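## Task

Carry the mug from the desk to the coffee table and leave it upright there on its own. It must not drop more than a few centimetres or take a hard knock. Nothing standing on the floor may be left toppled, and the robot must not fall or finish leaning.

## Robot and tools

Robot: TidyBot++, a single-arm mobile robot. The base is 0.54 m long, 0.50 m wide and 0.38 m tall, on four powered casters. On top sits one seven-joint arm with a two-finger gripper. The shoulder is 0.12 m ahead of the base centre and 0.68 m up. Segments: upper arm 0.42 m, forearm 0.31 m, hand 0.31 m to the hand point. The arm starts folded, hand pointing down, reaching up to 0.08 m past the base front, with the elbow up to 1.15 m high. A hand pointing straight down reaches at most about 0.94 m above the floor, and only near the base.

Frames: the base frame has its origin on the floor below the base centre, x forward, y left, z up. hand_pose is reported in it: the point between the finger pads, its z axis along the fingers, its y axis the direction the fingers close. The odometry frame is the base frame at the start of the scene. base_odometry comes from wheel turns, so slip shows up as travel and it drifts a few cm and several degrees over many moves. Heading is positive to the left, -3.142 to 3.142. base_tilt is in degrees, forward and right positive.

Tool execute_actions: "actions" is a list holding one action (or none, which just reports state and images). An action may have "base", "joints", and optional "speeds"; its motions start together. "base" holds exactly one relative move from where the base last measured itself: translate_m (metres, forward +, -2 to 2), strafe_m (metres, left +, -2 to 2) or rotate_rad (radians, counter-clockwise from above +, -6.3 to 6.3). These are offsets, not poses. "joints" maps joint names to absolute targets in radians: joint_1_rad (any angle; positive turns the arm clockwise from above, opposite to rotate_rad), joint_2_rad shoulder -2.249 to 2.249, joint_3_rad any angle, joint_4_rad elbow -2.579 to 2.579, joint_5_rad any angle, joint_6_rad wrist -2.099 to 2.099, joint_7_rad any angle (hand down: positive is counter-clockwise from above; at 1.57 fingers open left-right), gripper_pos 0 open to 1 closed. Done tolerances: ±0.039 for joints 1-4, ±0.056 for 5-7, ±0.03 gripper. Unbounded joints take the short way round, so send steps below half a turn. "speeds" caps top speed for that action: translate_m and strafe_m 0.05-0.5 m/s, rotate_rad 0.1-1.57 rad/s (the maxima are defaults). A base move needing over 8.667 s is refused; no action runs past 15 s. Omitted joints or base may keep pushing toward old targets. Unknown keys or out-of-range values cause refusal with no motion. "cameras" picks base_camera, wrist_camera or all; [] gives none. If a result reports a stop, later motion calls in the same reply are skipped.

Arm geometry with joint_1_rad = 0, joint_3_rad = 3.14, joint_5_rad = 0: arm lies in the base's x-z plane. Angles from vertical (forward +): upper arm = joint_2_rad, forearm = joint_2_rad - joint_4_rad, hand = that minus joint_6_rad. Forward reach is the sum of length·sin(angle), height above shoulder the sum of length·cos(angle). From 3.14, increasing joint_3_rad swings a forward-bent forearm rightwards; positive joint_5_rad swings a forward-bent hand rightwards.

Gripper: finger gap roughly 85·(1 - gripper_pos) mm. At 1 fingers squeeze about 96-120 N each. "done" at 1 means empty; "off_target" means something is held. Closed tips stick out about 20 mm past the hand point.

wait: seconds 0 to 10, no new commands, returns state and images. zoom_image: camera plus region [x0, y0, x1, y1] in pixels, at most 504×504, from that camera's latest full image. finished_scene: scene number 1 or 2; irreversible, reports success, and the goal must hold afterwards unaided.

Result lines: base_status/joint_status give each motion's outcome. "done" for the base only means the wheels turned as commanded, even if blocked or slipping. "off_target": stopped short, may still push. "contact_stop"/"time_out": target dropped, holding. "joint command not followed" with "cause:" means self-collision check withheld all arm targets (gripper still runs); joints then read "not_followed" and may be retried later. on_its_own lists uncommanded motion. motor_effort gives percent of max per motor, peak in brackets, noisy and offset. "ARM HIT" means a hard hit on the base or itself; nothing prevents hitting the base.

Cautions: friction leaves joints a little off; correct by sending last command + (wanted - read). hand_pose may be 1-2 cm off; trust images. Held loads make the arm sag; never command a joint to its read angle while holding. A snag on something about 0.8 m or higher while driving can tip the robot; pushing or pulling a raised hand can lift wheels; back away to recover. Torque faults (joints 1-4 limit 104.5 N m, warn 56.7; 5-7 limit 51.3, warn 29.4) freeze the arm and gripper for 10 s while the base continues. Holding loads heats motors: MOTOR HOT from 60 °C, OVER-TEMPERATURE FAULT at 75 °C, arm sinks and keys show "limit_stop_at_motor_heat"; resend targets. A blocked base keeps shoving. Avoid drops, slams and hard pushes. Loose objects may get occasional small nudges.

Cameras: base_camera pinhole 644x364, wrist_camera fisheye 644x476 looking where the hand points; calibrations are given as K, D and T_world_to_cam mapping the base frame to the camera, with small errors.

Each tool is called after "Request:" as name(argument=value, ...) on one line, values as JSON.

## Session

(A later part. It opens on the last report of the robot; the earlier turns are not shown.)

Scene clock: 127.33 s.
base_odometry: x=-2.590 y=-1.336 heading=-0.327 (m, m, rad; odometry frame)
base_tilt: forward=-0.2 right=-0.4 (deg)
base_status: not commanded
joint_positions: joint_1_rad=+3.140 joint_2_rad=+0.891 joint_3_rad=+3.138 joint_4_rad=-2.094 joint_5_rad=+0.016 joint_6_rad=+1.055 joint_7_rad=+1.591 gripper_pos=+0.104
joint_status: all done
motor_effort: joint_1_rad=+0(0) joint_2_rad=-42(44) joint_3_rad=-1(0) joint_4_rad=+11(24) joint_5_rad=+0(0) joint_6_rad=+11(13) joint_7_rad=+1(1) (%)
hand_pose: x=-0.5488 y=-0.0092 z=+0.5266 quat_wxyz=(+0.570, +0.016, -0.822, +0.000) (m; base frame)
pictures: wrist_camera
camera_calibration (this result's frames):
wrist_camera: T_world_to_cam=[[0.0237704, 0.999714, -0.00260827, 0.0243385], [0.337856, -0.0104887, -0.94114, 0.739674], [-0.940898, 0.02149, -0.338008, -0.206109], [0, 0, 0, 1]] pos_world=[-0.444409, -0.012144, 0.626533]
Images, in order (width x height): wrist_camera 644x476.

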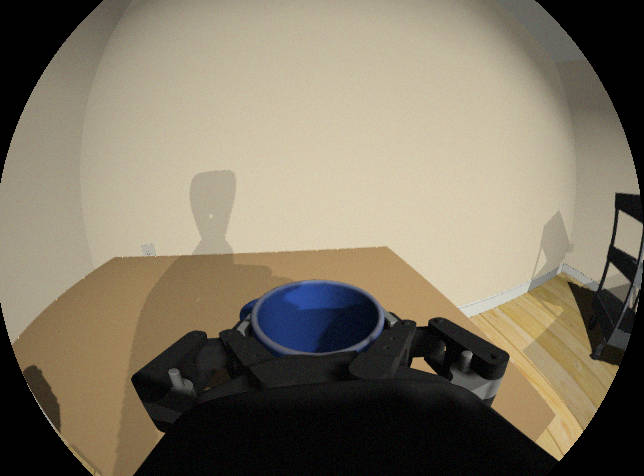

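Request:
execute_actions(actions=[{"joints":{"joint_6_rad":1.21,"joint_2_rad":0.96}}], cameras=[])

Request:
execute_actions(actions=[{"joints":{"joint_6_rad":1.25,"joint_2_rad":1.0}}], cameras=[])

Scene clock: 130.47 s.
base_odometry: x=-2.590 y=-1.336 heading=-0.327 (m, m, rad; odometry frame)
base_tilt: forward=-0.2 right=-0.3 (deg)
base_status: not commanded
joint_positions: joint_1_rad=+3.140 joint_2_rad=+0.960 joint_3_rad=+3.138 joint_4_rad=-2.094 joint_5_rad=+0.016 joint_6_rad=+1.156 joint_7_rad=+1.591 gripper_pos=+0.104
joint_status: all done
motor_effort: joint_1_rad=+0(0) joint_2_rad=-42(45) joint_3_rad=-1(1) joint_4_rad=+9(11) joint_5_rad=+0(0) joint_6_rad=+11(12) joint_7_rad=+1(1) (%)
hand_pose: x=-0.5480 y=-0.0093 z=+0.5100 quat_wxyz=(+0.583, +0.016, -0.813, +0.001) (m; base frame)
pictures: none
No camera images: the call's "cameras" was empty. Leave "cameras" out to get every camera's image.

Scene clock: 131.17 s.
base_odometry: x=-2.590 y=-1.336 heading=-0.327 (m, m, rad; odometry frame)
base_tilt: forward=-0.2 right=-0.4 (deg)
base_status: not commanded
joint_positions: joint_1_rad=+3.140 joint_2_rad=+0.985 joint_3_rad=+3.138 joint_4_rad=-2.093 joint_5_rad=+0.016 joint_6_rad=+1.205 joint_7_rad=+1.591 gripper_pos=+0.104
joint_status: all done
motor_effort: joint_1_rad=+0(1) joint_2_rad=-41(42) joint_3_rad=-1(1) joint_4_rad=+8(9) joint_5_rad=+0(0) joint_6_rad=+11(11) joint_7_rad=+1(0) (%)
hand_pose: x=-0.5484 y=-0.0094 z=+0.5076 quat_wxyz=(+0.592, +0.016, -0.806, +0.001) (m; base frame)
pictures: none
No camera images: the call's "cameras" was empty. Leave "cameras" out to get every camera's image.

Request:
execute_actions(actions=[{"joints":{"joint_2_rad":1.03}}], cameras=["wrist_camera"])

Scene clock: 133.20 s.
base_odometry: x=-2.590 y=-1.336 heading=-0.327 (m, m, rad; odometry frame)
base_tilt: forward=-0.2 right=-0.4 (deg)
base_status: not commanded
joint_positions: joint_1_rad=+3.140 joint_2_rad=+0.991 joint_3_rad=+3.138 joint_4_rad=-2.093 joint_5_rad=+0.016 joint_6_rad=+1.216 joint_7_rad=+1.591 gripper_pos=+0.104
joint_status: joint_2_rad off_target (ended at +0.991, target +1.030)
motor_effort: joint_1_rad=+0(0) joint_2_rad=-37(42) joint_3_rad=-1(1) joint_4_rad=+6(8) joint_5_rad=+0(0) joint_6_rad=+8(11) joint_7_rad=+1(0) (%)
hand_pose: x=-0.5485 y=-0.0094 z=+0.5075 quat_wxyz=(+0.595, +0.015, -0.804, +0.001) (m; base frame)
pictures: wrist_camera
camera_calibration (this result's frames):
wrist_camera: T_world_to_cam=[[0.0237021, 0.999693, -0.00716469, 0.0267858], [0.279081, -0.0134983, -0.960173, 0.698936], [-0.959975, 0.0207586, -0.279316, -0.252632], [0, 0, 0, 1]] pos_world=[-0.438215, -0.0120989, 0.600727]
Images, in order (width x height): wrist_camera 644x476.

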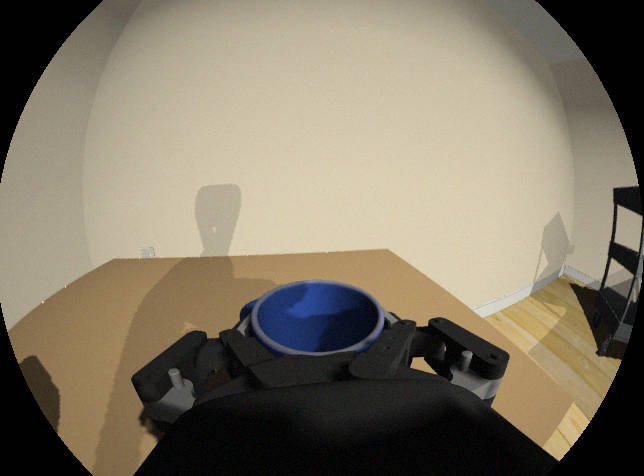

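Contact. Release and withdraw.

Request:
execute_actions(actions=[{"joints":{"joint_2_rad":1.0,"gripper_pos":0}}], cameras=[])

Request:
execute_actions(actions=[{"base":{"translate_m":0.15},"speeds":{"translate_m":0.1}}], cameras=["wrist_camera"])

Request:
finished_scene(scene=1)

Scene clock: 136.87 s.
base_odometry: x=-2.590 y=-1.336 heading=-0.327 (m, m, rad; odometry frame)
base_tilt: forward=-0.2 right=-0.3 (deg)
base_status: not commanded
joint_positions: joint_1_rad=+3.140 joint_2_rad=+0.991 joint_3_rad=+3.138 joint_4_rad=-2.093 joint_5_rad=+0.016 joint_6_rad=+1.216 joint_7_rad=+1.591 gripper_pos=+0.000
joint_status: all done
motor_effort: joint_1_rad=+0(0) joint_2_rad=-39(42) joint_3_rad=+0(1) joint_4_rad=+7(8) joint_5_rad=+0(0) joint_6_rad=+9(10) joint_7_rad=+1(1) (%)
hand_pose: x=-0.5485 y=-0.0094 z=+0.5074 quat_wxyz=(+0.595, +0.015, -0.804, +0.001) (m; base frame)
pictures: none
No camera images: the call's "cameras" was empty. Leave "cameras" out to get every camera's image.

Scene clock: 138.90 s.
base_odometry: x=-2.447 y=-1.385 heading=-0.327 (m, m, rad; odometry frame)
base_tilt: forward=-0.2 right=-0.4 (deg)
base_status: done
joint_positions: joint_1_rad=+3.140 joint_2_rad=+0.991 joint_3_rad=+3.138 joint_4_rad=-2.093 joint_5_rad=+0.016 joint_6_rad=+1.216 joint_7_rad=+1.591 gripper_pos=+0.000
joint_status: not commanded
motor_effort: joint_1_rad=+0(1) joint_2_rad=-39(40) joint_3_rad=-1(1) joint_4_rad=+7(8) joint_5_rad=+0(0) joint_6_rad=+9(9) joint_7_rad=+1(1) (%)
hand_pose: x=-0.5487 y=-0.0094 z=+0.5075 quat_wxyz=(+0.595, +0.015, -0.804, +0.001) (m; base frame)
pictures: wrist_camera
camera_calibration (this result's frames):
wrist_camera: T_world_to_cam=[[0.0237009, 0.999693, -0.00717545, 0.0267955], [0.278715, -0.0135004, -0.960279, 0.698925], [-0.960081, 0.0207596, -0.27895, -0.253014], [0, 0, 0, 1]] pos_world=[-0.43835, -0.012099, 0.600777]
Images, in order (width x height): wrist_camera 644x476.

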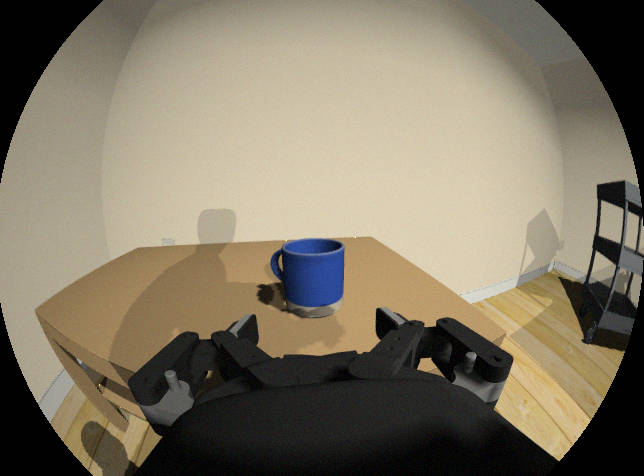

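The scene is finished: the task was done.


## Next scene

Carry the cardboard box from the desk to the coffee table so it stays there without the robot holding it. Nothing standing on the floor may be left toppled, and the robot must not fall or finish leaning.

Request:
execute_actions(actions=[{"joints":{"joint_2_rad":-0.2,"joint_4_rad":-2.0,"joint_6_rad":-0.3}}])

Scene clock: 1.73 s.
base_odometry: x=+0.000 y=+0.000 heading=+0.000 (m, m, rad; odometry frame)
base_tilt: forward=-0.2 right=-0.4 (deg)
base_status: not commanded
joint_positions: joint_1_rad=+0.009 joint_2_rad=-0.227 joint_3_rad=+3.141 joint_4_rad=-2.010 joint_5_rad=-0.027 joint_6_rad=-0.341 joint_7_rad=+1.546 gripper_pos=+0.000
joint_status: all done
motor_effort: joint_1_rad=+0(0) joint_2_rad=-13(13) joint_3_rad=+1(1) joint_4_rad=+20(21) joint_5_rad=+0(0) joint_6_rad=+8(8) joint_7_rad=+1(1) (%)
hand_pose: x=+0.5964 y=+0.0001 z=+0.8622 quat_wxyz=(-0.014, +0.873, -0.023, +0.487) (m; base frame)
pictures: base_camera, wrist_camera
camera_calibration (this result's frames):
wrist_camera: T_world_to_cam=[[-0.0811854, -0.995037, -0.0575341, 0.098904], [-0.510758, 0.0911032, -0.854884, 1.10036], [0.855883, -0.0400181, -0.515619, 0.0661476], [0, 0, 0, 1]] pos_world=[0.513434, 0.000813597, 0.98048]
Images, in order (width x height): base_camera 644x364, wrist_camera 644x476.

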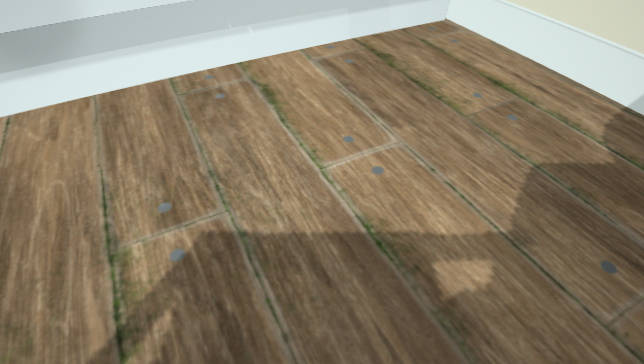

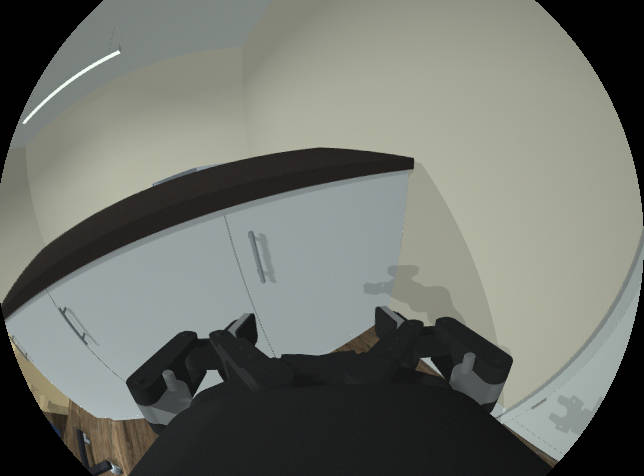

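Request:
execute_actions(actions=[{"joints":{"joint_2_rad":-0.5,"joint_4_rad":-2.3}}], cameras=[])

Request:
execute_actions(actions=[{"joints":{"joint_1_rad":-2.2}}], cameras=["wrist_camera"])

Scene clock: 5.03 s.
base_odometry: x=+0.000 y=+0.000 heading=+0.000 (m, m, rad; odometry frame)
base_tilt: forward=-0.1 right=-0.4 (deg)
base_status: not commanded
joint_positions: joint_1_rad=+0.009 joint_2_rad=-0.483 joint_3_rad=+3.141 joint_4_rad=-2.289 joint_5_rad=-0.027 joint_6_rad=-0.341 joint_7_rad=+1.546 gripper_pos=+0.000
joint_status: all done
motor_effort: joint_1_rad=+0(0) joint_2_rad=-4(15) joint_3_rad=+1(1) joint_4_rad=+21(22) joint_5_rad=+0(0) joint_6_rad=+8(8) joint_7_rad=+1(1) (%)
hand_pose: x=+0.4904 y=+0.0010 z=+0.8117 quat_wxyz=(-0.014, +0.879, -0.024, +0.477) (m; base frame)
pictures: none
No camera images: the call's "cameras" was empty. Leave "cameras" out to get every camera's image.

Scene clock: 8.30 s.
base_odometry: x=+0.000 y=+0.000 heading=+0.000 (m, m, rad; odometry frame)
base_tilt: forward=-0.2 right=-0.4 (deg)
base_status: not commanded
joint_positions: joint_1_rad=-2.183 joint_2_rad=-0.483 joint_3_rad=+3.141 joint_4_rad=-2.289 joint_5_rad=-0.027 joint_6_rad=-0.341 joint_7_rad=+1.546 gripper_pos=+0.000
joint_status: all done
motor_effort: joint_1_rad=+0(0) joint_2_rad=-4(4) joint_3_rad=+1(1) joint_4_rad=+21(21) joint_5_rad=+0(0) joint_6_rad=+8(9) joint_7_rad=+1(1) (%)
hand_pose: x=-0.0980 y=+0.3015 z=+0.8117 quat_wxyz=(-0.430, +0.423, +0.771, +0.206) (m; base frame)
pictures: wrist_camera
camera_calibration (this result's frames):
wrist_camera: T_world_to_cam=[[0.857202, 0.511952, -0.0557638, -0.024323], [0.234522, -0.484478, -0.842782, 0.911839], [-0.45848, 0.709357, -0.535359, 0.307786], [0, 0, 0, 1]] pos_world=[-0.0518828, 0.235888, 0.931901]
Images, in order (width x height): wrist_camera 644x476.

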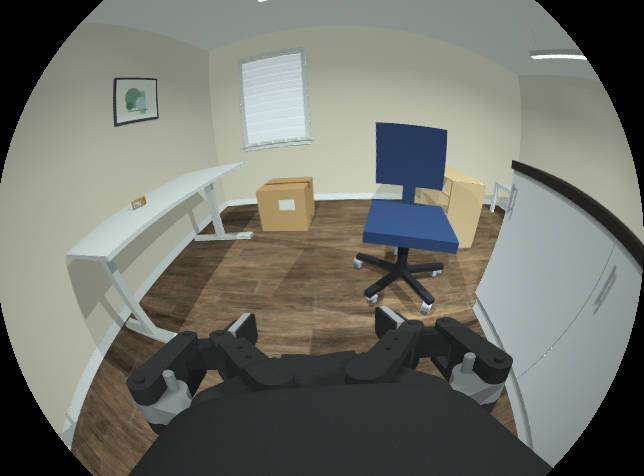

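Request:
execute_actions(actions=[{"base":{"rotate_rad":-2.64},"joints":{"joint_1_rad":0,"joint_2_rad":-0.3,"joint_4_rad":-1.9,"joint_5_rad":0,"joint_6_rad":-0.6,"joint_7_rad":1.57}}], cameras=[])

Request:
execute_actions(actions=[{"base":{"translate_m":0.15}}], cameras=[])

Request:
execute_actions(actions=[{"base":{"strafe_m":-0.95}}])

Scene clock: 18.43 s.
base_odometry: x=+0.000 y=+0.000 heading=-2.639 (m, m, rad; odometry frame)
base_tilt: forward=-0.2 right=-0.4 (deg)
base_status: done
joint_positions: joint_1_rad=-0.018 joint_2_rad=-0.328 joint_3_rad=+3.141 joint_4_rad=-1.916 joint_5_rad=-0.024 joint_6_rad=-0.554 joint_7_rad=+1.547 gripper_pos=+0.000
joint_status: all done
motor_effort: joint_1_rad=+0(1) joint_2_rad=-10(10) joint_3_rad=+1(1) joint_4_rad=+22(21) joint_5_rad=+0(1) joint_6_rad=+8(7) joint_7_rad=+1(1) (%)
hand_pose: x=+0.5595 y=+0.0131 z=+0.9068 quat_wxyz=(-0.020, +0.877, -0.008, +0.479) (m; base frame)
pictures: none
No camera images: the call's "cameras" was empty. Leave "cameras" out to get every camera's image.

Scene clock: 19.87 s.
base_odometry: x=-0.132 y=-0.072 heading=-2.640 (m, m, rad; odometry frame)
base_tilt: forward=-0.1 right=-0.4 (deg)
base_status: done
joint_positions: joint_1_rad=-0.017 joint_2_rad=-0.311 joint_3_rad=+3.141 joint_4_rad=-1.913 joint_5_rad=-0.024 joint_6_rad=-0.556 joint_7_rad=+1.547 gripper_pos=+0.000
joint_status: not commanded
motor_effort: joint_1_rad=+0(1) joint_2_rad=-12(13) joint_3_rad=+1(2) joint_4_rad=+22(22) joint_5_rad=+0(0) joint_6_rad=+8(8) joint_7_rad=+1(1) (%)
hand_pose: x=+0.5635 y=+0.0131 z=+0.9002 quat_wxyz=(-0.020, +0.881, -0.009, +0.472) (m; base frame)
pictures: none
No camera images: the call's "cameras" was empty. Leave "cameras" out to get every camera's image.

Scene clock: 23.13 s.
base_odometry: x=-0.589 y=+0.761 heading=-2.639 (m, m, rad; odometry frame)
base_tilt: forward=-0.2 right=-0.4 (deg)
base_status: done
joint_positions: joint_1_rad=-0.015 joint_2_rad=-0.311 joint_3_rad=+3.141 joint_4_rad=-1.912 joint_5_rad=-0.023 joint_6_rad=-0.557 joint_7_rad=+1.547 gripper_pos=+0.000
joint_status: not commanded
motor_effort: joint_1_rad=+0(1) joint_2_rad=-10(12) joint_3_rad=+1(2) joint_4_rad=+21(22) joint_5_rad=+0(1) joint_6_rad=+8(8) joint_7_rad=+1(1) (%)
hand_pose: x=+0.5635 y=+0.0121 z=+0.9002 quat_wxyz=(-0.019, +0.882, -0.009, +0.472) (m; base frame)
pictures: base_camera, wrist_camera
camera_calibration (this result's frames):
wrist_camera: T_world_to_cam=[[-0.0528007, -0.997293, -0.0511757, 0.0886048], [-0.54243, 0.0716708, -0.837038, 1.11704], [0.83844, -0.016437, -0.544746, 0.150203], [0, 0, 0, 1]] pos_world=[0.484656, 0.010775, 1.02136]
Images, in order (width x height): base_camera 644x364, wrist_camera 644x476.

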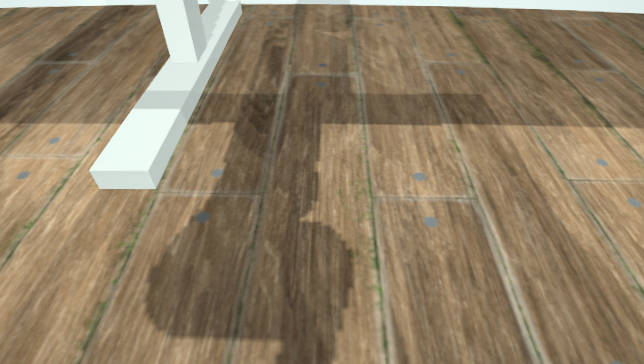

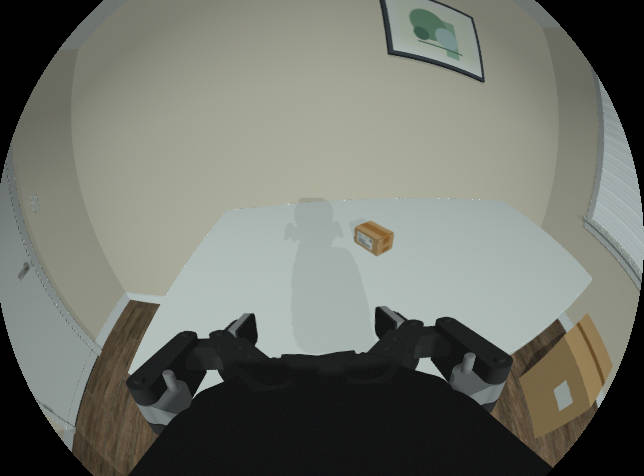

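Request:
execute_actions(actions=[{"base":{"strafe_m":-0.16},"joints":{"joint_2_rad":0.1,"joint_4_rad":-1.3,"joint_6_rad":-1.5}}], cameras=[])

Request:
execute_actions(actions=[{"base":{"translate_m":0.28}}])

Scene clock: 28.13 s.
base_odometry: x=-0.666 y=+0.901 heading=-2.639 (m, m, rad; odometry frame)
base_tilt: forward=-0.1 right=-0.4 (deg)
base_status: done
joint_positions: joint_1_rad=-0.011 joint_2_rad=+0.078 joint_3_rad=+3.141 joint_4_rad=-1.314 joint_5_rad=-0.022 joint_6_rad=-1.456 joint_7_rad=+1.547 gripper_pos=+0.000
joint_status: all done
motor_effort: joint_1_rad=+0(2) joint_2_rad=-22(23) joint_3_rad=+0(2) joint_4_rad=+18(22) joint_5_rad=+0(1) joint_6_rad=+4(8) joint_7_rad=+1(1) (%)
hand_pose: x=+0.5512 y=+0.0130 z=+0.8591 quat_wxyz=(-0.013, +0.989, -0.006, +0.146) (m; base frame)
pictures: none
No camera images: the call's "cameras" was empty. Leave "cameras" out to get every camera's image.

Scene clock: 30.00 s.
base_odometry: x=-0.912 y=+0.766 heading=-2.640 (m, m, rad; odometry frame)
base_tilt: forward=-0.1 right=-0.4 (deg)
base_status: done
joint_positions: joint_1_rad=-0.011 joint_2_rad=+0.092 joint_3_rad=+3.141 joint_4_rad=-1.312 joint_5_rad=-0.021 joint_6_rad=-1.459 joint_7_rad=+1.547 gripper_pos=+0.000
joint_status: not commanded
motor_effort: joint_1_rad=+0(0) joint_2_rad=-23(26) joint_3_rad=+0(0) joint_4_rad=+19(20) joint_5_rad=+0(0) joint_6_rad=+3(4) joint_7_rad=+1(1) (%)
hand_pose: x=+0.5533 y=+0.0129 z=+0.8540 quat_wxyz=(-0.013, +0.990, -0.006, +0.139) (m; base frame)
pictures: base_camera, wrist_camera
camera_calibration (this result's frames):
wrist_camera: T_world_to_cam=[[-0.0545749, -0.998509, 0.00133396, 0.0426984], [-0.956222, 0.0518789, -0.288006, 0.833127], [0.287508, -0.0169935, -0.957628, 0.790964], [0, 0, 0, 1]] pos_world=[0.571576, 0.0128542, 0.997338]
Images, in order (width x height): base_camera 644x364, wrist_camera 644x476.

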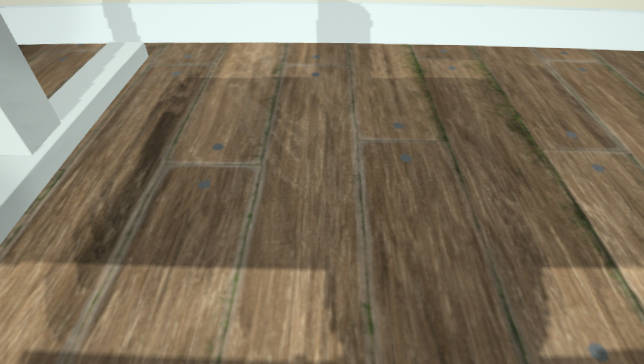

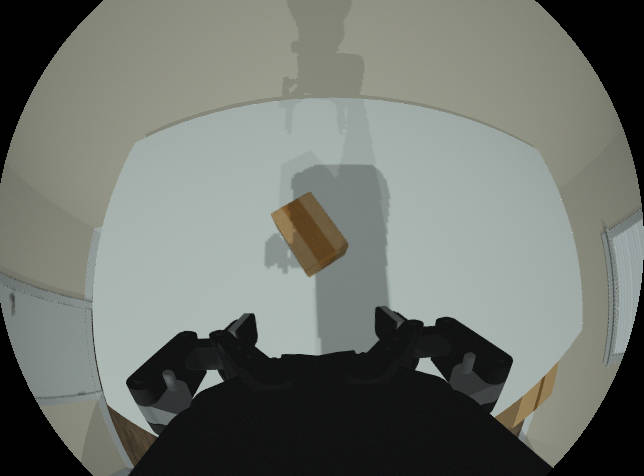

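Request:
execute_actions(actions=[{"joints":{"joint_2_rad":0.3,"joint_4_rad":-0.615,"joint_6_rad":-1.915,"joint_7_rad":2.16}}], cameras=[])

Request:
execute_actions(actions=[{"joints":{"joint_2_rad":0.65}}], cameras=["wrist_camera"])

Scene clock: 35.47 s.
base_odometry: x=-0.912 y=+0.766 heading=-2.640 (m, m, rad; odometry frame)
base_tilt: forward=-0.2 right=-0.3 (deg)
base_status: not commanded
joint_positions: joint_1_rad=-0.011 joint_2_rad=+0.271 joint_3_rad=+3.141 joint_4_rad=-0.628 joint_5_rad=-0.021 joint_6_rad=-1.869 joint_7_rad=+2.139 gripper_pos=+0.000
joint_status: all done
motor_effort: joint_1_rad=+0(0) joint_2_rad=-26(26) joint_3_rad=+0(0) joint_4_rad=+16(19) joint_5_rad=+0(0) joint_6_rad=+4(4) joint_7_rad=+1(1) (%)
hand_pose: x=+0.5912 y=+0.0131 z=+0.9929 quat_wxyz=(+0.042, +0.940, +0.286, +0.181) (m; base frame)
pictures: none
No camera images: the call's "cameras" was empty. Leave "cameras" out to get every camera's image.

Scene clock: 37.10 s.
base_odometry: x=-0.912 y=+0.766 heading=-2.640 (m, m, rad; odometry frame)
base_tilt: forward=-0.1 right=-0.4 (deg)
base_status: not commanded
joint_positions: joint_1_rad=-0.011 joint_2_rad=+0.655 joint_3_rad=+3.141 joint_4_rad=-0.623 joint_5_rad=-0.021 joint_6_rad=-1.870 joint_7_rad=+2.139 gripper_pos=+0.000
joint_status: all done
motor_effort: joint_1_rad=+0(0) joint_2_rad=-40(45) joint_3_rad=+0(0) joint_4_rad=+16(18) joint_5_rad=-1(0) joint_6_rad=+0(4) joint_7_rad=+1(1) (%)
hand_pose: x=+0.6742 y=+0.0140 z=+0.7947 quat_wxyz=(-0.011, +0.957, +0.289, -0.001) (m; base frame)
pictures: wrist_camera
camera_calibration (this result's frames):
wrist_camera: T_world_to_cam=[[0.521499, -0.853032, 0.0193848, -0.354286], [-0.852849, -0.521816, -0.0188661, 0.655971], [0.0262087, -0.00669372, -0.999634, 0.908863], [0, 0, 0, 1]] pos_world=[0.720384, 0.0461628, 0.927774]
Images, in order (width x height): wrist_camera 644x476.

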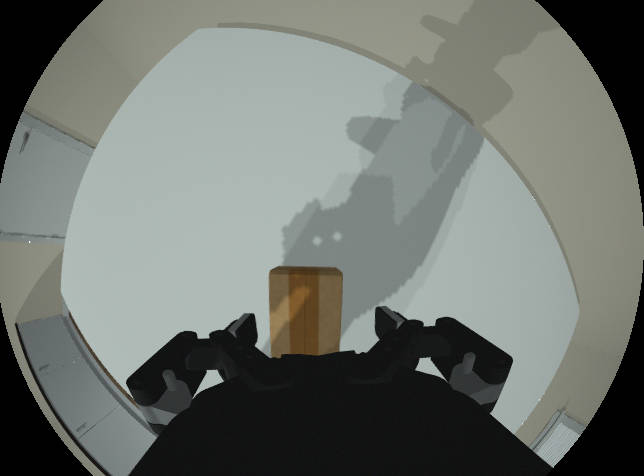

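Request:
execute_actions(actions=[{"joints":{"joint_2_rad":0.56,"joint_4_rad":-0.90,"joint_6_rad":-1.64}}], cameras=["wrist_camera"])

Scene clock: 42.93 s.
base_odometry: x=-0.912 y=+0.766 heading=-2.640 (m, m, rad; odometry frame)
base_tilt: forward=-0.1 right=-0.4 (deg)
base_status: not commanded
joint_positions: joint_1_rad=-0.011 joint_2_rad=+0.588 joint_3_rad=+3.141 joint_4_rad=-0.888 joint_5_rad=-0.021 joint_6_rad=-1.685 joint_7_rad=+2.139 gripper_pos=+0.000
joint_status: all done
motor_effort: joint_1_rad=+0(0) joint_2_rad=-40(41) joint_3_rad=+0(0) joint_4_rad=+17(16) joint_5_rad=+0(0) joint_6_rad=+1(1) joint_7_rad=+1(1) (%)
hand_pose: x=+0.6594 y=+0.0141 z=+0.7506 quat_wxyz=(-0.013, +0.958, +0.287, -0.006) (m; base frame)
pictures: wrist_camera
camera_calibration (this result's frames):
wrist_camera: T_world_to_cam=[[0.518402, -0.855041, 0.0127917, -0.338627], [-0.855014, -0.518523, -0.00921087, 0.636725], [0.0145085, -0.00616216, -0.999876, 0.873093], [0, 0, 0, 1]] pos_world=[0.707286, 0.0459969, 0.883181]
Images, in order (width x height): wrist_camera 644x476.

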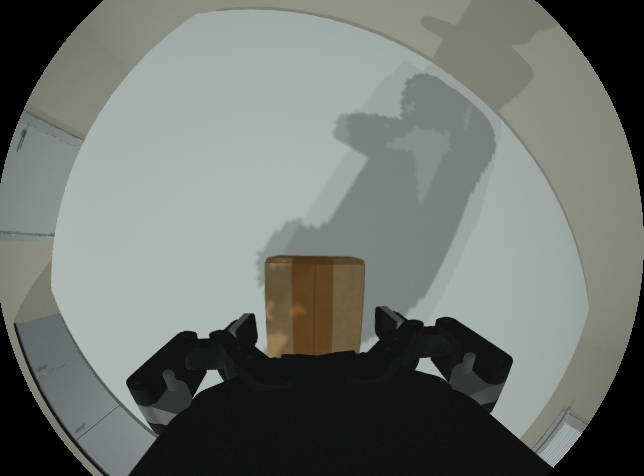

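Request:
execute_actions(actions=[{"joints":{"joint_4_rad":-0.93,"joint_6_rad":-1.60}}], cameras=[])

Request:
execute_actions(actions=[{"joints":{"gripper_pos":1}}], cameras=[])

Request:
execute_actions(actions=[{"joints":{"joint_2_rad":0.2}}], cameras=["wrist_camera"])

Scene clock: 47.03 s.
base_odometry: x=-0.912 y=+0.766 heading=-2.640 (m, m, rad; odometry frame)
base_tilt: forward=-0.2 right=-0.4 (deg)
base_status: not commanded
joint_positions: joint_1_rad=-0.011 joint_2_rad=+0.584 joint_3_rad=+3.141 joint_4_rad=-0.919 joint_5_rad=-0.021 joint_6_rad=-1.644 joint_7_rad=+2.139 gripper_pos=+0.000
joint_status: all done
motor_effort: joint_1_rad=+0(0) joint_2_rad=-39(41) joint_3_rad=+0(0) joint_4_rad=+18(18) joint_5_rad=-1(0) joint_6_rad=+1(1) joint_7_rad=+1(1) (%)
hand_pose: x=+0.6629 y=+0.0141 z=+0.7431 quat_wxyz=(-0.011, +0.958, +0.287, +0.001) (m; base frame)
pictures: none
No camera images: the call's "cameras" was empty. Leave "cameras" out to get every camera's image.

Scene clock: 48.13 s.
base_odometry: x=-0.912 y=+0.766 heading=-2.640 (m, m, rad; odometry frame)
base_tilt: forward=-0.2 right=-0.4 (deg)
base_status: not commanded
joint_positions: joint_1_rad=-0.011 joint_2_rad=+0.579 joint_3_rad=+3.141 joint_4_rad=-0.922 joint_5_rad=-0.021 joint_6_rad=-1.644 joint_7_rad=+2.139 gripper_pos=+0.351
joint_status: gripper_pos off_target (ended at +0.351, target +1.000)
motor_effort: joint_1_rad=+0(0) joint_2_rad=-40(42) joint_3_rad=+0(0) joint_4_rad=+18(18) joint_5_rad=+0(0) joint_6_rad=+0(2) joint_7_rad=+1(1) (%)
hand_pose: x=+0.6618 y=+0.0141 z=+0.7450 quat_wxyz=(-0.011, +0.958, +0.287, +0.002) (m; base frame)
pictures: none
No camera images: the call's "cameras" was empty. Leave "cameras" out to get every camera's image.

Scene clock: 49.63 s.
base_odometry: x=-0.912 y=+0.766 heading=-2.640 (m, m, rad; odometry frame)
base_tilt: forward=-0.2 right=-0.4 (deg)
base_status: not commanded
joint_positions: joint_1_rad=-0.011 joint_2_rad=+0.202 joint_3_rad=+3.141 joint_4_rad=-0.925 joint_5_rad=-0.021 joint_6_rad=-1.644 joint_7_rad=+2.139 gripper_pos=+0.351
joint_status: all done
motor_effort: joint_1_rad=+0(0) joint_2_rad=-27(43) joint_3_rad=+0(0) joint_4_rad=+18(20) joint_5_rad=+0(0) joint_6_rad=+4(5) joint_7_rad=+1(1) (%)
hand_pose: x=+0.6002 y=+0.0134 z=+0.9388 quat_wxyz=(+0.041, +0.941, +0.284, +0.180) (m; base frame)
pictures: wrist_camera
camera_calibration (this result's frames):
wrist_camera: T_world_to_cam=[[0.474784, -0.855974, 0.204668, -0.464827], [-0.787503, -0.517015, -0.335462, 0.853234], [0.392963, -0.00190487, -0.919552, 0.759496], [0, 0, 0, 1]] pos_world=[0.594163, 0.0447016, 1.07976]
Images, in order (width x height): wrist_camera 644x476.

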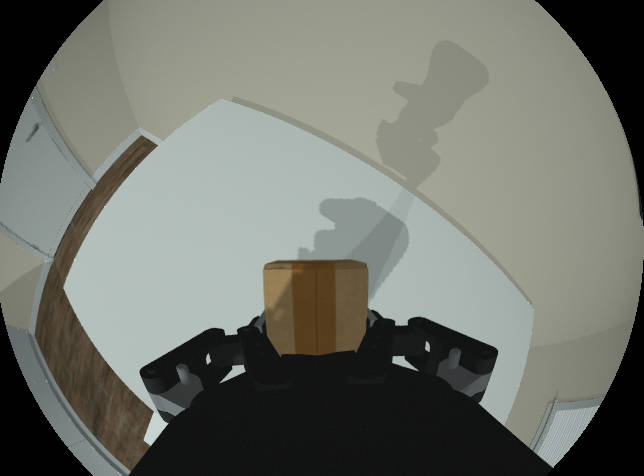

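Request:
execute_actions(actions=[{"base":{"translate_m":-0.2},"joints":{"joint_1_rad":2.9,"joint_2_rad":-0.2,"joint_4_rad":-1.3,"joint_6_rad":-1.2,"joint_7_rad":1.57}}], cameras=["wrist_camera"])

Scene clock: 55.17 s.
base_odometry: x=-0.736 y=+0.862 heading=-2.640 (m, m, rad; odometry frame)
base_tilt: forward=-0.2 right=-0.4 (deg)
base_status: done
joint_positions: joint_1_rad=+2.884 joint_2_rad=-0.168 joint_3_rad=+3.141 joint_4_rad=-1.289 joint_5_rad=-0.019 joint_6_rad=-1.251 joint_7_rad=+1.592 gripper_pos=+0.351
joint_status: all done
motor_effort: joint_1_rad=+0(2) joint_2_rad=-14(32) joint_3_rad=+1(2) joint_4_rad=+20(19) joint_5_rad=+0(1) joint_6_rad=+7(7) joint_7_rad=+1(0) (%)
hand_pose: x=-0.2942 y=-0.1163 z=+1.0100 quat_wxyz=(+0.372, +0.130, -0.918, +0.054) (m; base frame)
pictures: wrist_camera
camera_calibration (this result's frames):
wrist_camera: T_world_to_cam=[[-0.224595, 0.974452, 0.000735611, 0.0472737], [0.689959, 0.159557, -0.706043, 0.993385], [-0.688123, -0.158066, -0.708168, 0.62641], [0, 0, 0, 1]] pos_world=[-0.243731, -0.105553, 1.14494]
Images, in order (width x height): wrist_camera 644x476.

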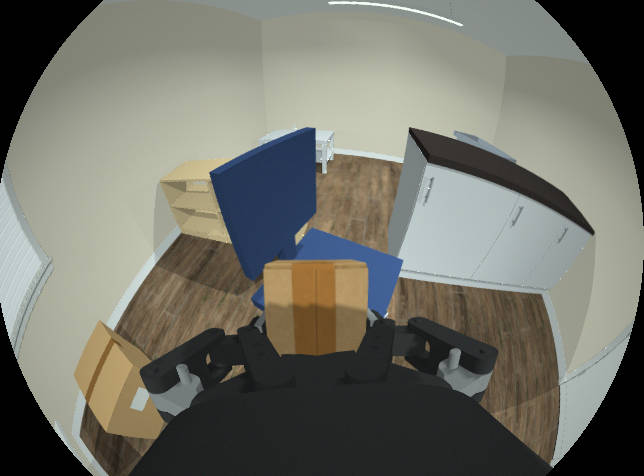

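Request:
execute_actions(actions=[{"base":{"strafe_m":0.5},"joints":{"joint_1_rad":3.5}}], cameras=[])

Request:
execute_actions(actions=[{"base":{"translate_m":-0.7}}], cameras=[])

Request:
execute_actions(actions=[{"base":{"strafe_m":-0.7},"speeds":{"strafe_m":0.13}}], cameras=[])

Request:
execute_actions(actions=[{"base":{"strafe_m":0.05},"joints":{"joint_1_rad":3.13,"joint_6_rad":-1.5}}])

Scene clock: 61.80 s.
base_odometry: x=-0.496 y=+0.424 heading=-2.639 (m, m, rad; odometry frame)
base_tilt: forward=-0.2 right=-0.4 (deg)
base_status: done
joint_positions: joint_1_rad=+3.488 joint_2_rad=-0.170 joint_3_rad=+3.141 joint_4_rad=-1.290 joint_5_rad=-0.018 joint_6_rad=-1.249 joint_7_rad=+1.592 gripper_pos=+0.351
joint_status: all done
motor_effort: joint_1_rad=+0(2) joint_2_rad=-14(16) joint_3_rad=+0(4) joint_4_rad=+20(20) joint_5_rad=-1(2) joint_6_rad=+8(8) joint_7_rad=+1(1) (%)
hand_pose: x=-0.2869 y=+0.1392 z=+1.0103 quat_wxyz=(+0.372, -0.149, -0.914, -0.060) (m; base frame)
pictures: none
No camera images: the call's "cameras" was empty. Leave "cameras" out to get every camera's image.

Scene clock: 64.50 s.
base_odometry: x=+0.118 y=+0.761 heading=-2.639 (m, m, rad; odometry frame)
base_tilt: forward=-0.2 right=-0.3 (deg)
base_status: done
joint_positions: joint_1_rad=+3.488 joint_2_rad=-0.183 joint_3_rad=+3.141 joint_4_rad=-1.293 joint_5_rad=-0.018 joint_6_rad=-1.246 joint_7_rad=+1.592 gripper_pos=+0.351
joint_status: not commanded
motor_effort: joint_1_rad=+0(0) joint_2_rad=-12(18) joint_3_rad=+0(1) joint_4_rad=+19(20) joint_5_rad=+0(1) joint_6_rad=+8(8) joint_7_rad=+1(1) (%)
hand_pose: x=-0.2831 y=+0.1378 z=+1.0155 quat_wxyz=(+0.378, -0.149, -0.912, -0.061) (m; base frame)
pictures: none
No camera images: the call's "cameras" was empty. Leave "cameras" out to get every camera's image.

Scene clock: 70.43 s.
base_odometry: x=-0.219 y=+1.375 heading=-2.640 (m, m, rad; odometry frame)
base_tilt: forward=-0.2 right=-0.4 (deg)
base_status: done
joint_positions: joint_1_rad=+3.489 joint_2_rad=-0.184 joint_3_rad=+3.141 joint_4_rad=-1.294 joint_5_rad=-0.016 joint_6_rad=-1.245 joint_7_rad=+1.592 gripper_pos=+0.351
joint_status: not commanded
motor_effort: joint_1_rad=+0(3) joint_2_rad=-13(18) joint_3_rad=+0(5) joint_4_rad=+20(21) joint_5_rad=-1(3) joint_6_rad=+8(8) joint_7_rad=+1(1) (%)
hand_pose: x=-0.2828 y=+0.1387 z=+1.0154 quat_wxyz=(+0.378, -0.149, -0.912, -0.062) (m; base frame)
pictures: none
No camera images: the call's "cameras" was empty. Leave "cameras" out to get every camera's image.

Scene clock: 71.93 s.
base_odometry: x=-0.195 y=+1.331 heading=-2.639 (m, m, rad; odometry frame)
base_tilt: forward=-0.2 right=-0.3 (deg)
base_status: done
joint_positions: joint_1_rad=+3.146 joint_2_rad=-0.184 joint_3_rad=+3.141 joint_4_rad=-1.294 joint_5_rad=-0.016 joint_6_rad=-1.460 joint_7_rad=+1.592 gripper_pos=+0.351
joint_status: all done
motor_effort: joint_1_rad=+0(2) joint_2_rad=-12(16) joint_3_rad=+0(3) joint_4_rad=+19(20) joint_5_rad=+0(2) joint_6_rad=+6(8) joint_7_rad=+1(1) (%)
hand_pose: x=-0.2542 y=-0.0046 z=+0.9734 quat_wxyz=(+0.282, +0.009, -0.959, +0.004) (m; base frame)
pictures: base_camera, wrist_camera
camera_calibration (this result's frames):
wrist_camera: T_world_to_cam=[[0.0328291, 0.999398, 0.0112393, 0.00279158], [0.83307, -0.021149, -0.552764, 0.808429], [-0.552193, 0.0275099, -0.833262, 0.802921], [0, 0, 0, 1]] pos_world=[-0.230202, -0.00778073, 1.11588]
Images, in order (width x height): base_camera 644x364, wrist_camera 644x476.

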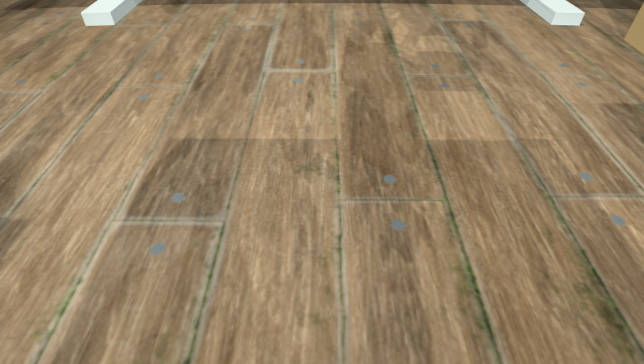

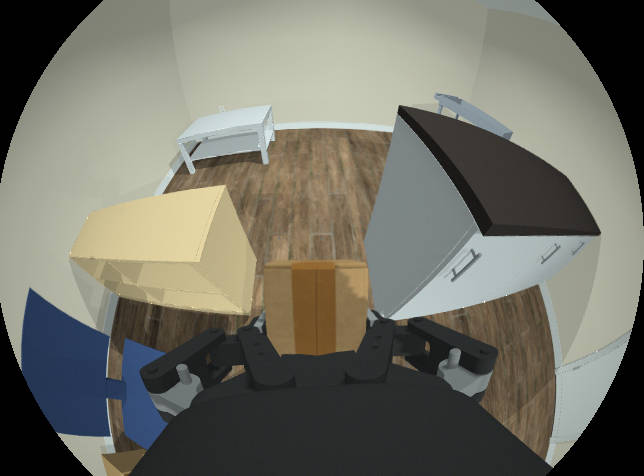

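Request:
execute_actions(actions=[{"base":{"translate_m":-1.25},"speeds":{"translate_m":0.3}}], cameras=["base_camera"])

Request:
execute_actions(actions=[{"base":{"strafe_m":-0.65}}], cameras=["wrist_camera"])

Scene clock: 79.37 s.
base_odometry: x=+0.901 y=+1.933 heading=-2.639 (m, m, rad; odometry frame)
base_tilt: forward=-0.2 right=-0.4 (deg)
base_status: done
joint_positions: joint_1_rad=+3.146 joint_2_rad=-0.187 joint_3_rad=+3.141 joint_4_rad=-1.295 joint_5_rad=-0.016 joint_6_rad=-1.462 joint_7_rad=+1.592 gripper_pos=+0.351
joint_status: not commanded
motor_effort: joint_1_rad=+0(0) joint_2_rad=-11(17) joint_3_rad=+1(2) joint_4_rad=+19(20) joint_5_rad=+0(1) joint_6_rad=+6(7) joint_7_rad=+1(1) (%)
hand_pose: x=-0.2525 y=-0.0047 z=+0.9737 quat_wxyz=(+0.282, +0.010, -0.959, +0.004) (m; base frame)
pictures: base_camera
Images, in order (width x height): base_camera 644x364.

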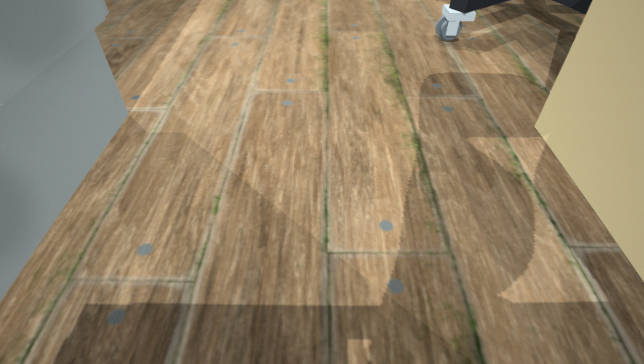

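Scene clock: 82.03 s.
base_odometry: x=+0.588 y=+2.503 heading=-2.640 (m, m, rad; odometry frame)
base_tilt: forward=-0.2 right=-0.4 (deg)
base_status: done
joint_positions: joint_1_rad=+3.144 joint_2_rad=-0.187 joint_3_rad=+3.141 joint_4_rad=-1.295 joint_5_rad=-0.015 joint_6_rad=-1.463 joint_7_rad=+1.592 gripper_pos=+0.351
joint_status: not commanded
motor_effort: joint_1_rad=+0(1) joint_2_rad=-12(13) joint_3_rad=+1(3) joint_4_rad=+19(20) joint_5_rad=+0(1) joint_6_rad=+6(6) joint_7_rad=+1(1) (%)
hand_pose: x=-0.2524 y=-0.0054 z=+0.9736 quat_wxyz=(+0.281, +0.011, -0.960, +0.004) (m; base frame)
pictures: wrist_camera
camera_calibration (this result's frames):
wrist_camera: T_world_to_cam=[[0.030516, 0.999465, 0.0117448, 0.00242974], [0.833804, -0.0189745, -0.551734, 0.806184], [-0.551216, 0.0266296, -0.833937, 0.804959], [0, 0, 0, 1]] pos_world=[-0.228568, -0.00856722, 1.11606]
Images, in order (width x height): wrist_camera 644x476.

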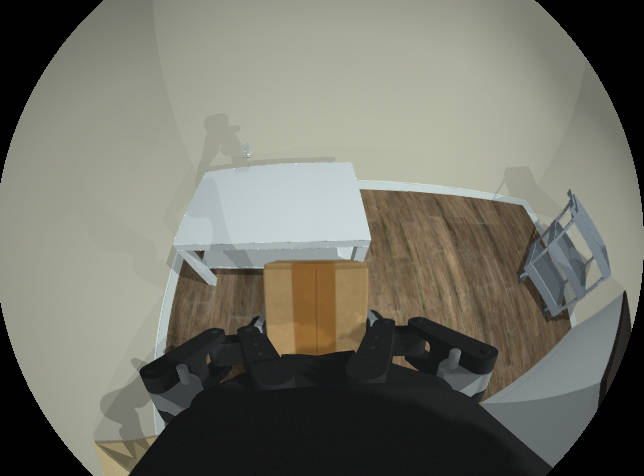

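Request:
execute_actions(actions=[{"base":{"translate_m":-0.33},"joints":{"joint_2_rad":0.5,"joint_4_rad":-1.015,"joint_6_rad":-1.17}}], cameras=[])

Request:
execute_actions(actions=[{"joints":{"joint_2_rad":0.9}}], cameras=["wrist_camera"])

Request:
execute_actions(actions=[{"joints":{"joint_2_rad":0.95,"joint_6_rad":-1.12}}], cameras=[])

Request:
execute_actions(actions=[{"joints":{"joint_2_rad":0.99,"joint_6_rad":-1.08}}], cameras=["wrist_camera"])

Scene clock: 88.90 s.
base_odometry: x=+0.877 y=+2.662 heading=-2.639 (m, m, rad; odometry frame)
base_tilt: forward=-0.2 right=-0.4 (deg)
base_status: done
joint_positions: joint_1_rad=+3.144 joint_2_rad=+0.509 joint_3_rad=+3.141 joint_4_rad=-1.035 joint_5_rad=-0.015 joint_6_rad=-1.215 joint_7_rad=+1.592 gripper_pos=+0.351
joint_status: all done
motor_effort: joint_1_rad=+0(1) joint_2_rad=-40(46) joint_3_rad=+0(1) joint_4_rad=+20(21) joint_5_rad=+0(1) joint_6_rad=+4(7) joint_7_rad=+1(1) (%)
hand_pose: x=-0.5167 y=-0.0046 z=+0.7692 quat_wxyz=(+0.191, +0.008, -0.982, +0.005) (m; base frame)
pictures: none
No camera images: the call's "cameras" was empty. Leave "cameras" out to get every camera's image.

Scene clock: 90.60 s.
base_odometry: x=+0.877 y=+2.662 heading=-2.639 (m, m, rad; odometry frame)
base_tilt: forward=-0.2 right=-0.4 (deg)
base_status: not commanded
joint_positions: joint_1_rad=+3.144 joint_2_rad=+0.912 joint_3_rad=+3.141 joint_4_rad=-1.026 joint_5_rad=-0.015 joint_6_rad=-1.215 joint_7_rad=+1.592 gripper_pos=+0.351
joint_status: all done
motor_effort: joint_1_rad=+0(0) joint_2_rad=-50(55) joint_3_rad=+0(1) joint_4_rad=+17(20) joint_5_rad=+0(0) joint_6_rad=+0(5) joint_7_rad=+1(1) (%)
hand_pose: x=-0.5039 y=-0.0046 z=+0.5155 quat_wxyz=(-0.005, +0.007, -1.000, +0.007) (m; base frame)
pictures: wrist_camera
camera_calibration (this result's frames):
wrist_camera: T_world_to_cam=[[0.0232135, 0.999388, 0.0261576, 0.00356721], [0.999726, -0.0231265, -0.00362094, 0.56423], [-0.00301379, 0.0262345, -0.999651, 0.645901], [0, 0, 0, 1]] pos_world=[-0.562212, -0.00746124, 0.647625]
Images, in order (width x height): wrist_camera 644x476.

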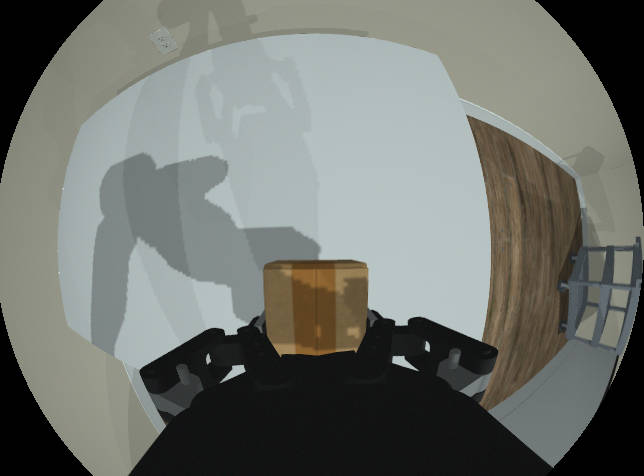

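Scene clock: 91.43 s.
base_odometry: x=+0.877 y=+2.662 heading=-2.639 (m, m, rad; odometry frame)
base_tilt: forward=-0.2 right=-0.4 (deg)
base_status: not commanded
joint_positions: joint_1_rad=+3.144 joint_2_rad=+0.940 joint_3_rad=+3.141 joint_4_rad=-1.026 joint_5_rad=-0.015 joint_6_rad=-1.163 joint_7_rad=+1.592 gripper_pos=+0.351
joint_status: all done
motor_effort: joint_1_rad=+0(0) joint_2_rad=-50(52) joint_3_rad=+0(0) joint_4_rad=+17(17) joint_5_rad=+0(0) joint_6_rad=+1(1) joint_7_rad=+1(1) (%)
hand_pose: x=-0.5150 y=-0.0045 z=+0.4980 quat_wxyz=(+0.007, +0.007, -1.000, +0.007) (m; base frame)
pictures: none
No camera images: the call's "cameras" was empty. Leave "cameras" out to get every camera's image.

Scene clock: 92.37 s.
base_odometry: x=+0.877 y=+2.662 heading=-2.639 (m, m, rad; odometry frame)
base_tilt: forward=-0.2 right=-0.4 (deg)
base_status: not commanded
joint_positions: joint_1_rad=+3.144 joint_2_rad=+0.978 joint_3_rad=+3.141 joint_4_rad=-1.022 joint_5_rad=-0.015 joint_6_rad=-1.123 joint_7_rad=+1.592 gripper_pos=+0.351
joint_status: all done
motor_effort: joint_1_rad=+0(0) joint_2_rad=-48(52) joint_3_rad=+0(1) joint_4_rad=+16(17) joint_5_rad=+0(1) joint_6_rad=+1(3) joint_7_rad=+1(1) (%)
hand_pose: x=-0.5215 y=-0.0044 z=+0.4747 quat_wxyz=(+0.009, +0.006, -1.000, +0.007) (m; base frame)
pictures: wrist_camera
camera_calibration (this result's frames):
wrist_camera: T_world_to_cam=[[0.0252735, 0.999341, 0.0260629, 0.00595508], [0.999186, -0.0244326, -0.0320938, 0.594893], [-0.0314359, 0.0268528, -0.999145, 0.59], [0, 0, 0, 1]] pos_world=[-0.576012, -0.00725955, 0.608433]
Images, in order (width x height): wrist_camera 644x476.

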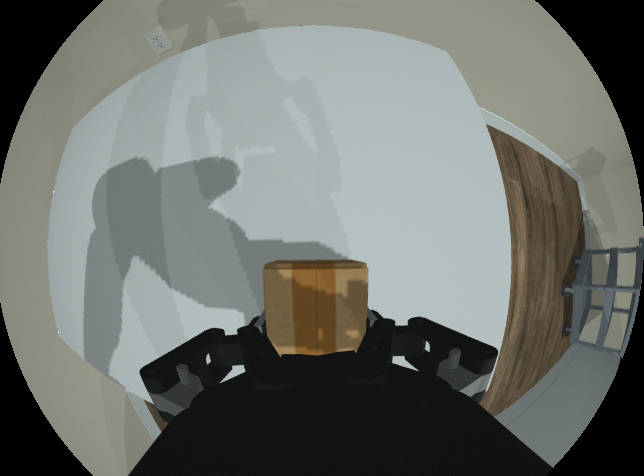

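Shadow meets the box: touching or nearly.

Request:
execute_actions(actions=[{"joints":{"gripper_pos":0}}], cameras=[])

Request:
execute_actions(actions=[{"joints":{"joint_2_rad":0.8}}], cameras=["wrist_camera"])

Request:
finished_scene(scene=2)

Scene clock: 96.57 s.
base_odometry: x=+0.877 y=+2.662 heading=-2.639 (m, m, rad; odometry frame)
base_tilt: forward=-0.3 right=-0.4 (deg)
base_status: not commanded
joint_positions: joint_1_rad=+3.144 joint_2_rad=+0.979 joint_3_rad=+3.141 joint_4_rad=-1.022 joint_5_rad=-0.015 joint_6_rad=-1.123 joint_7_rad=+1.592 gripper_pos=+0.000
joint_status: all done
motor_effort: joint_1_rad=+0(0) joint_2_rad=-49(51) joint_3_rad=+0(1) joint_4_rad=+16(16) joint_5_rad=+0(0) joint_6_rad=+1(1) joint_7_rad=+1(1) (%)
hand_pose: x=-0.5215 y=-0.0044 z=+0.4746 quat_wxyz=(+0.009, +0.006, -1.000, +0.007) (m; base frame)
pictures: none
No camera images: the call's "cameras" was empty. Leave "cameras" out to get every camera's image.

Scene clock: 97.77 s.
base_odometry: x=+0.877 y=+2.662 heading=-2.639 (m, m, rad; odometry frame)
base_tilt: forward=-0.2 right=-0.4 (deg)
base_status: not commanded
joint_positions: joint_1_rad=+3.144 joint_2_rad=+0.798 joint_3_rad=+3.141 joint_4_rad=-1.018 joint_5_rad=-0.015 joint_6_rad=-1.123 joint_7_rad=+1.592 gripper_pos=+0.000
joint_status: all done
motor_effort: joint_1_rad=+0(0) joint_2_rad=-47(53) joint_3_rad=+0(1) joint_4_rad=+18(18) joint_5_rad=+0(1) joint_6_rad=+3(3) joint_7_rad=+1(1) (%)
hand_pose: x=-0.5496 y=-0.0043 z=+0.5943 quat_wxyz=(+0.101, +0.007, -0.995, +0.006) (m; base frame)
pictures: wrist_camera
camera_calibration (this result's frames):
wrist_camera: T_world_to_cam=[[0.0296558, 0.999331, 0.0214034, 0.00866324], [0.976425, -0.0243824, -0.214476, 0.72276], [-0.213811, 0.0272593, -0.976495, 0.594966], [0, 0, 0, 1]] pos_world=[-0.578768, -0.00725313, 0.73581]
Images, in order (width x height): wrist_camera 644x476.

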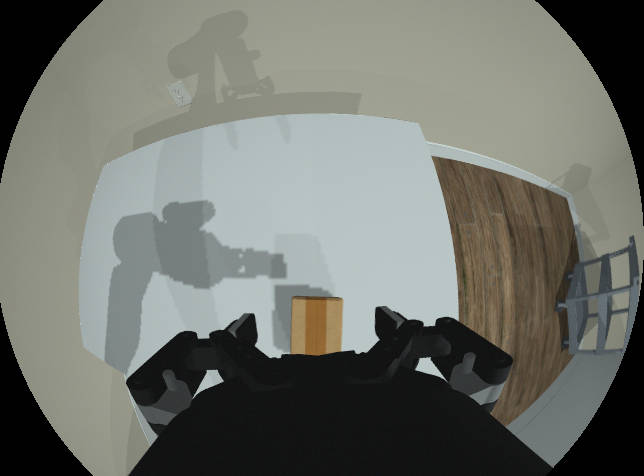

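The scene is finished: the task was done.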